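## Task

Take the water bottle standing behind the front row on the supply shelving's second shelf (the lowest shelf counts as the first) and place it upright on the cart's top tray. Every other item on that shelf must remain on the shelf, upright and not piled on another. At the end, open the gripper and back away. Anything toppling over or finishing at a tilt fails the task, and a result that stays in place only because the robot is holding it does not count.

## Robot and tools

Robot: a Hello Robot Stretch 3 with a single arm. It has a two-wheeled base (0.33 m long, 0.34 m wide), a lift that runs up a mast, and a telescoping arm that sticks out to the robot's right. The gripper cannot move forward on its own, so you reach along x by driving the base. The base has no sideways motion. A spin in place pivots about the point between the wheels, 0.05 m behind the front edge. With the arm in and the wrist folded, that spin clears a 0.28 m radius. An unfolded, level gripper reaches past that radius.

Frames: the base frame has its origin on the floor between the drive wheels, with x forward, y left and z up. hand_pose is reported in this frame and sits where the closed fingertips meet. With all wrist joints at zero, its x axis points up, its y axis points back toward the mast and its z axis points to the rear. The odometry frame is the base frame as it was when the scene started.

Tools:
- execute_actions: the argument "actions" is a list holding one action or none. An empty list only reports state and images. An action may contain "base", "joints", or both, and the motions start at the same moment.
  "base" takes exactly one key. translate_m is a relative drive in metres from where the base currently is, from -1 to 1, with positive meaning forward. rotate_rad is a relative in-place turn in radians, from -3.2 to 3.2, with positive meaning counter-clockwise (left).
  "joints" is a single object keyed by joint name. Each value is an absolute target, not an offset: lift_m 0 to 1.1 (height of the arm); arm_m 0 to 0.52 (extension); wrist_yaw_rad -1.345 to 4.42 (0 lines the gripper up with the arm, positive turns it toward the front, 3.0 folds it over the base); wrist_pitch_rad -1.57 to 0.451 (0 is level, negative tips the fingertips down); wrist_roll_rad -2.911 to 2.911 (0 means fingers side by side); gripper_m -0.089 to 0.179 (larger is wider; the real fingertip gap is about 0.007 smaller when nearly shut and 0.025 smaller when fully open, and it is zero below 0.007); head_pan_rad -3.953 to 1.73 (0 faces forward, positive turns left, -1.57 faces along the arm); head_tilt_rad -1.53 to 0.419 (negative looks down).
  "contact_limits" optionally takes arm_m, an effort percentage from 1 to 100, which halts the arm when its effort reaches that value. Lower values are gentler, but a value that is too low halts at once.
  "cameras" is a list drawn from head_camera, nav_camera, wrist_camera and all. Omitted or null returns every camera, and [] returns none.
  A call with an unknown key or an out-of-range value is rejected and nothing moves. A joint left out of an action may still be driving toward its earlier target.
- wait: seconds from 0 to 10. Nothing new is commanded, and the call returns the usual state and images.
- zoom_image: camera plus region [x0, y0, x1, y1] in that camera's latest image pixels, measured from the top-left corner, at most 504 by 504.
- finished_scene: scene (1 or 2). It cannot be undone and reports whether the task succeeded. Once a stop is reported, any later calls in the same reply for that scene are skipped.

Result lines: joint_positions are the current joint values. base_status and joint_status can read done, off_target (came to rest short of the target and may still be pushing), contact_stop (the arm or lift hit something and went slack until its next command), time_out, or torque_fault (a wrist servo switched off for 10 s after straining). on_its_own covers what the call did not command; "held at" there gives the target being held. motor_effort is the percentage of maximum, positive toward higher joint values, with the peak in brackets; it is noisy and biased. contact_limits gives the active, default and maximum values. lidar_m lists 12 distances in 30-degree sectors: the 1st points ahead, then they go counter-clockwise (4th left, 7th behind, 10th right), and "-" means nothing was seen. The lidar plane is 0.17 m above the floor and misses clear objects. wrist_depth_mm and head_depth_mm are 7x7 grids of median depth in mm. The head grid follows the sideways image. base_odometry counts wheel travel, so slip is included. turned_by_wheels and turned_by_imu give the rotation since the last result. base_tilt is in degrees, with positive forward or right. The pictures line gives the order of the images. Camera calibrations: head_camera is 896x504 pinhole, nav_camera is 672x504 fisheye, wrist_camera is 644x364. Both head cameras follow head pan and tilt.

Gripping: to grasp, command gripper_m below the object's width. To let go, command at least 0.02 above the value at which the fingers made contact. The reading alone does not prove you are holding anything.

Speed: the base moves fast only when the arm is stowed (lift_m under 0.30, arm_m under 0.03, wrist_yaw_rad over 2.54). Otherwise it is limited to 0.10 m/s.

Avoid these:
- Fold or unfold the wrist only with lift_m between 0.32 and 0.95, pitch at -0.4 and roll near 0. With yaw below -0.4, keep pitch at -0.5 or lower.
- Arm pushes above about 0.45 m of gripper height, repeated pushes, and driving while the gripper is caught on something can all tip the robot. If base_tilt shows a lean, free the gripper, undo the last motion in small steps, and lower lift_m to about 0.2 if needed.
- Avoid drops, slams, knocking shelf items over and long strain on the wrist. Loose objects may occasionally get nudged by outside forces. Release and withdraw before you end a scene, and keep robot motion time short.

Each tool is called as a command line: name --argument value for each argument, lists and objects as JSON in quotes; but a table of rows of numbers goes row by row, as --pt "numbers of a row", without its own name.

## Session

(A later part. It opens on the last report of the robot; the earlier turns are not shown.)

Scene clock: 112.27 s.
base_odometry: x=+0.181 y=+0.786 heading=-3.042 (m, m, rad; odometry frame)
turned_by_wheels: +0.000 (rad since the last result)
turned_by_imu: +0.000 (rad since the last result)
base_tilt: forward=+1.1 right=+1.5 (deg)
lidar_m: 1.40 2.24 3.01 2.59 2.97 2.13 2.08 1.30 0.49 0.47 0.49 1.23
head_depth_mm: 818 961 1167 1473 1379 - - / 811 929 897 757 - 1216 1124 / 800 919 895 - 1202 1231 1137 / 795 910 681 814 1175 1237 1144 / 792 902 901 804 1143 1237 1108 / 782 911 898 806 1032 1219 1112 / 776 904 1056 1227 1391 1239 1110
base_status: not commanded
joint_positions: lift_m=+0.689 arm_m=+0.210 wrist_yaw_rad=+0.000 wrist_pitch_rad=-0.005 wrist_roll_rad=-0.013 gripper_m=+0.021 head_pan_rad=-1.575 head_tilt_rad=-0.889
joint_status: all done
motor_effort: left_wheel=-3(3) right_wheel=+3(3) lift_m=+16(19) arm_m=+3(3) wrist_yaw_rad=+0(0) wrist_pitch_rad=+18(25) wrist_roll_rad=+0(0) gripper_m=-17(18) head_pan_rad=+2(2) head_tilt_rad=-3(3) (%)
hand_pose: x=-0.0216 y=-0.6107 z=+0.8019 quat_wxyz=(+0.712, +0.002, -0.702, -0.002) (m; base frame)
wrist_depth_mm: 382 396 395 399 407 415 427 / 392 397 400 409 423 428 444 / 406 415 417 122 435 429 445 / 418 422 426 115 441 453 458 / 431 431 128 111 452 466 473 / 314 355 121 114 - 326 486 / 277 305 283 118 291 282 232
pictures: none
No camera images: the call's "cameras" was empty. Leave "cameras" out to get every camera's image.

The bottle has touched down.

execute_actions --actions '[{"joints":{"gripper_m":0.11,"wrist_pitch_rad":0}}]' --cameras '[]'

execute_actions --actions '[{"joints":{"arm_m":0.0}}]' --cameras '["wrist_camera","head_camera"]'

Scene clock: 113.77 s.
base_odometry: x=+0.181 y=+0.786 heading=-3.042 (m, m, rad; odometry frame)
turned_by_wheels: +0.000 (rad since the last result)
turned_by_imu: +0.000 (rad since the last result)
base_tilt: forward=+1.1 right=+1.5 (deg)
lidar_m: 1.40 2.24 3.01 2.59 2.97 2.13 2.08 1.30 0.50 0.47 0.49 1.23
head_depth_mm: 820 965 1172 1479 1383 - - / 812 929 899 756 - 1215 1127 / 804 919 902 - 1198 1235 1136 / 796 909 695 813 1159 1228 1145 / 791 903 901 805 1143 1235 1110 / 783 913 901 804 1029 1218 1107 / 777 903 1060 1225 1388 1228 1109
base_status: not commanded
joint_positions: lift_m=+0.689 arm_m=+0.210 wrist_yaw_rad=+0.000 wrist_pitch_rad=-0.018 wrist_roll_rad=-0.013 gripper_m=+0.110 head_pan_rad=-1.575 head_tilt_rad=-0.889
joint_status: all done
motor_effort: left_wheel=-2(3) right_wheel=+3(3) lift_m=+17(17) arm_m=+3(2) wrist_yaw_rad=+0(1) wrist_pitch_rad=+6(20) wrist_roll_rad=+0(0) gripper_m=+0(80) head_pan_rad=+2(2) head_tilt_rad=-4(4) (%)
hand_pose: x=-0.0216 y=-0.6104 z=+0.7987 quat_wxyz=(+0.712, +0.006, -0.702, -0.007) (m; base frame)
wrist_depth_mm: 382 384 394 400 403 409 420 / 394 394 407 406 414 425 436 / 404 409 412 123 428 441 453 / 413 419 430 115 446 441 458 / 424 429 245 113 375 468 480 / 307 355 352 116 359 285 490 / 274 285 280 120 283 275 221
pictures: none
No camera images: the call's "cameras" was empty. Leave "cameras" out to get every camera's image.

Scene clock: 116.53 s.
base_odometry: x=+0.181 y=+0.786 heading=-3.042 (m, m, rad; odometry frame)
turned_by_wheels: +0.000 (rad since the last result)
turned_by_imu: +0.000 (rad since the last result)
base_tilt: forward=+1.1 right=+1.4 (deg)
lidar_m: 1.40 2.24 3.02 2.59 2.97 2.14 2.08 1.30 0.50 0.47 0.49 1.23
head_depth_mm: 819 962 1174 1471 1381 - - / 810 932 896 803 1314 - - / 803 920 899 818 1012 - - / 794 910 723 803 1018 1216 1131 / 788 903 901 803 1140 1232 1105 / 783 910 899 802 1032 1224 1110 / 777 904 1059 1224 1385 1232 1107
base_status: not commanded
joint_positions: lift_m=+0.689 arm_m=+0.000 wrist_yaw_rad=+0.000 wrist_pitch_rad=-0.019 wrist_roll_rad=-0.013 gripper_m=+0.110 head_pan_rad=-1.575 head_tilt_rad=-0.889
joint_status: all done
motor_effort: left_wheel=-3(3) right_wheel=+3(3) lift_m=+17(17) arm_m=-3(3) wrist_yaw_rad=+0(1) wrist_pitch_rad=+6(6) wrist_roll_rad=+0(0) gripper_m=+0(0) head_pan_rad=+2(1) head_tilt_rad=-4(5) (%)
hand_pose: x=-0.0216 y=-0.4011 z=+0.7984 quat_wxyz=(+0.712, +0.007, -0.702, -0.007) (m; base frame)
wrist_depth_mm: 561 584 569 589 604 628 628 / 571 591 608 618 628 630 630 / 600 611 612 627 621 645 654 / 614 624 643 326 652 680 679 / 636 569 561 340 532 686 688 / 304 345 394 341 250 275 737 / 239 246 250 254 256 262 764
pictures: head_camera (sideways: a quarter turn clockwise sets it upright), wrist_camera
camera_calibration (this result's frames):
head_camera: T_world_to_cam=[[0.0462018, 0.780824, -0.623041, 0.833985], [0.998892, -0.0416857, 0.0218307, -0.0342317], [-0.00892591, -0.623359, -0.781885, 0.978805], [0, 0, 0, 1]] pos_world=[0.0043989, -0.0424754, 1.28567]
wrist_camera: T_world_to_cam=[[-0.998159, 0.0357812, -0.0489724, 0.0316768], [0.0548429, 0.187659, -0.980702, 0.894872], [-0.0259006, -0.981582, -0.189276, -0.0795629], [0, 0, 0, 1]] pos_world=[-0.0195197, -0.247162, 0.864095]
Images, in order (width x height): head_camera 896x504, wrist_camera 644x364.

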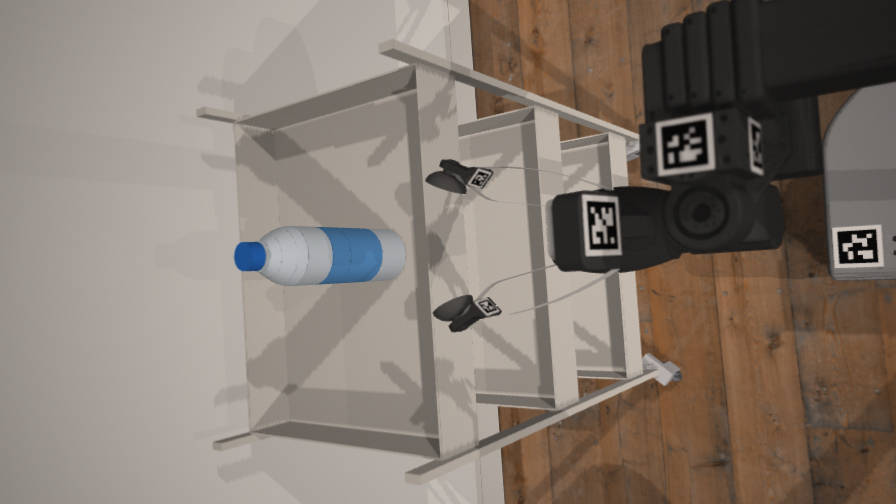

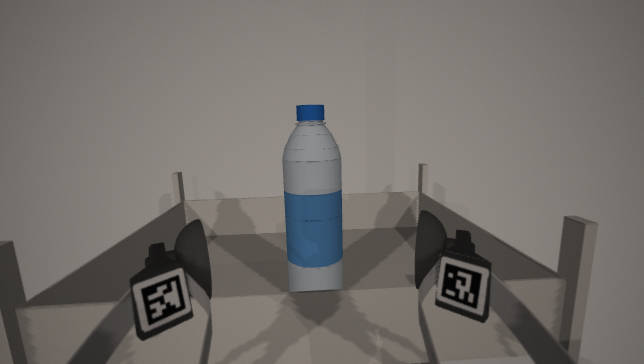

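Next I'll check the shelf and swing the gripper away.

execute_actions --actions '[{"joints":{"head_pan_rad":0.4,"head_tilt_rad":-0.35,"lift_m":0.85,"wrist_yaw_rad":1.5}}]' --cameras '["head_camera"]'

Scene clock: 118.93 s.
base_odometry: x=+0.181 y=+0.786 heading=-3.042 (m, m, rad; odometry frame)
turned_by_wheels: +0.000 (rad since the last result)
turned_by_imu: +0.000 (rad since the last result)
base_tilt: forward=+1.1 right=+1.5 (deg)
lidar_m: 1.40 2.24 3.01 2.58 2.96 2.14 2.08 1.30 0.49 0.47 0.49 1.23
head_depth_mm: 1977 2115 2255 2430 2234 1708 1386 / 1854 2109 2237 2418 2195 1705 1389 / 2019 2214 2386 2442 2237 1717 1386 / 2126 2299 2449 2472 2272 1727 1393 / 2182 2335 2424 2599 2269 1739 1395 / 1974 2122 2284 2848 2287 1733 1408 / 2393 2562 2815 3012 2298 1772 1411
base_status: not commanded
joint_positions: lift_m=+0.849 arm_m=+0.000 wrist_yaw_rad=+1.498 wrist_pitch_rad=-0.020 wrist_roll_rad=-0.013 gripper_m=+0.110 head_pan_rad=+0.393 head_tilt_rad=-0.359
joint_status: all done
motor_effort: left_wheel=-3(3) right_wheel=+3(3) lift_m=+52(53) arm_m=-3(3) wrist_yaw_rad=+2(3) wrist_pitch_rad=+7(7) wrist_roll_rad=+0(0) gripper_m=+0(1) head_pan_rad=+2(38) head_tilt_rad=+3(24) (%)
hand_pose: x=+0.2337 y=-0.1640 z=+0.9589 quat_wxyz=(+0.526, +0.483, -0.509, +0.479) (m; base frame)
wrist_depth_mm: - - - - - - 716 / - - - - - - 702 / - - - - - - 723 / - - - - - - 734 / - - - - - - 752 / - - - - - 930 750 / - - - - - - 758
pictures: head_camera (sideways: a quarter turn clockwise sets it upright)
camera_calibration (this result's frames):
head_camera: T_world_to_cam=[[-0.348438, -0.0979708, -0.932198, 1.23943], [-0.362765, 0.931116, 0.0377377, -0.0466557], [0.864287, 0.351318, -0.359976, 0.424603], [0, 0, 0, 1]] pos_world=[0.0479599, 0.0156988, 1.31]
Images, in order (width x height): head_camera 896x504.

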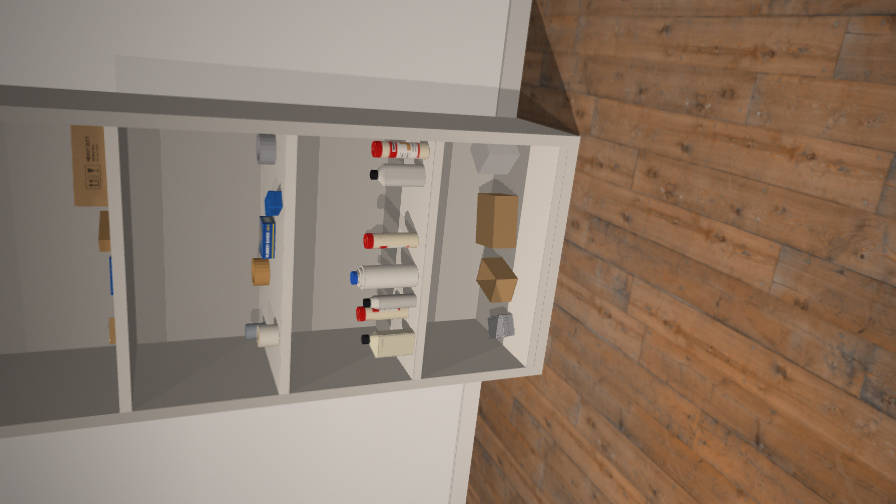

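finished_scene --scene 1

The scene is finished: the task was done.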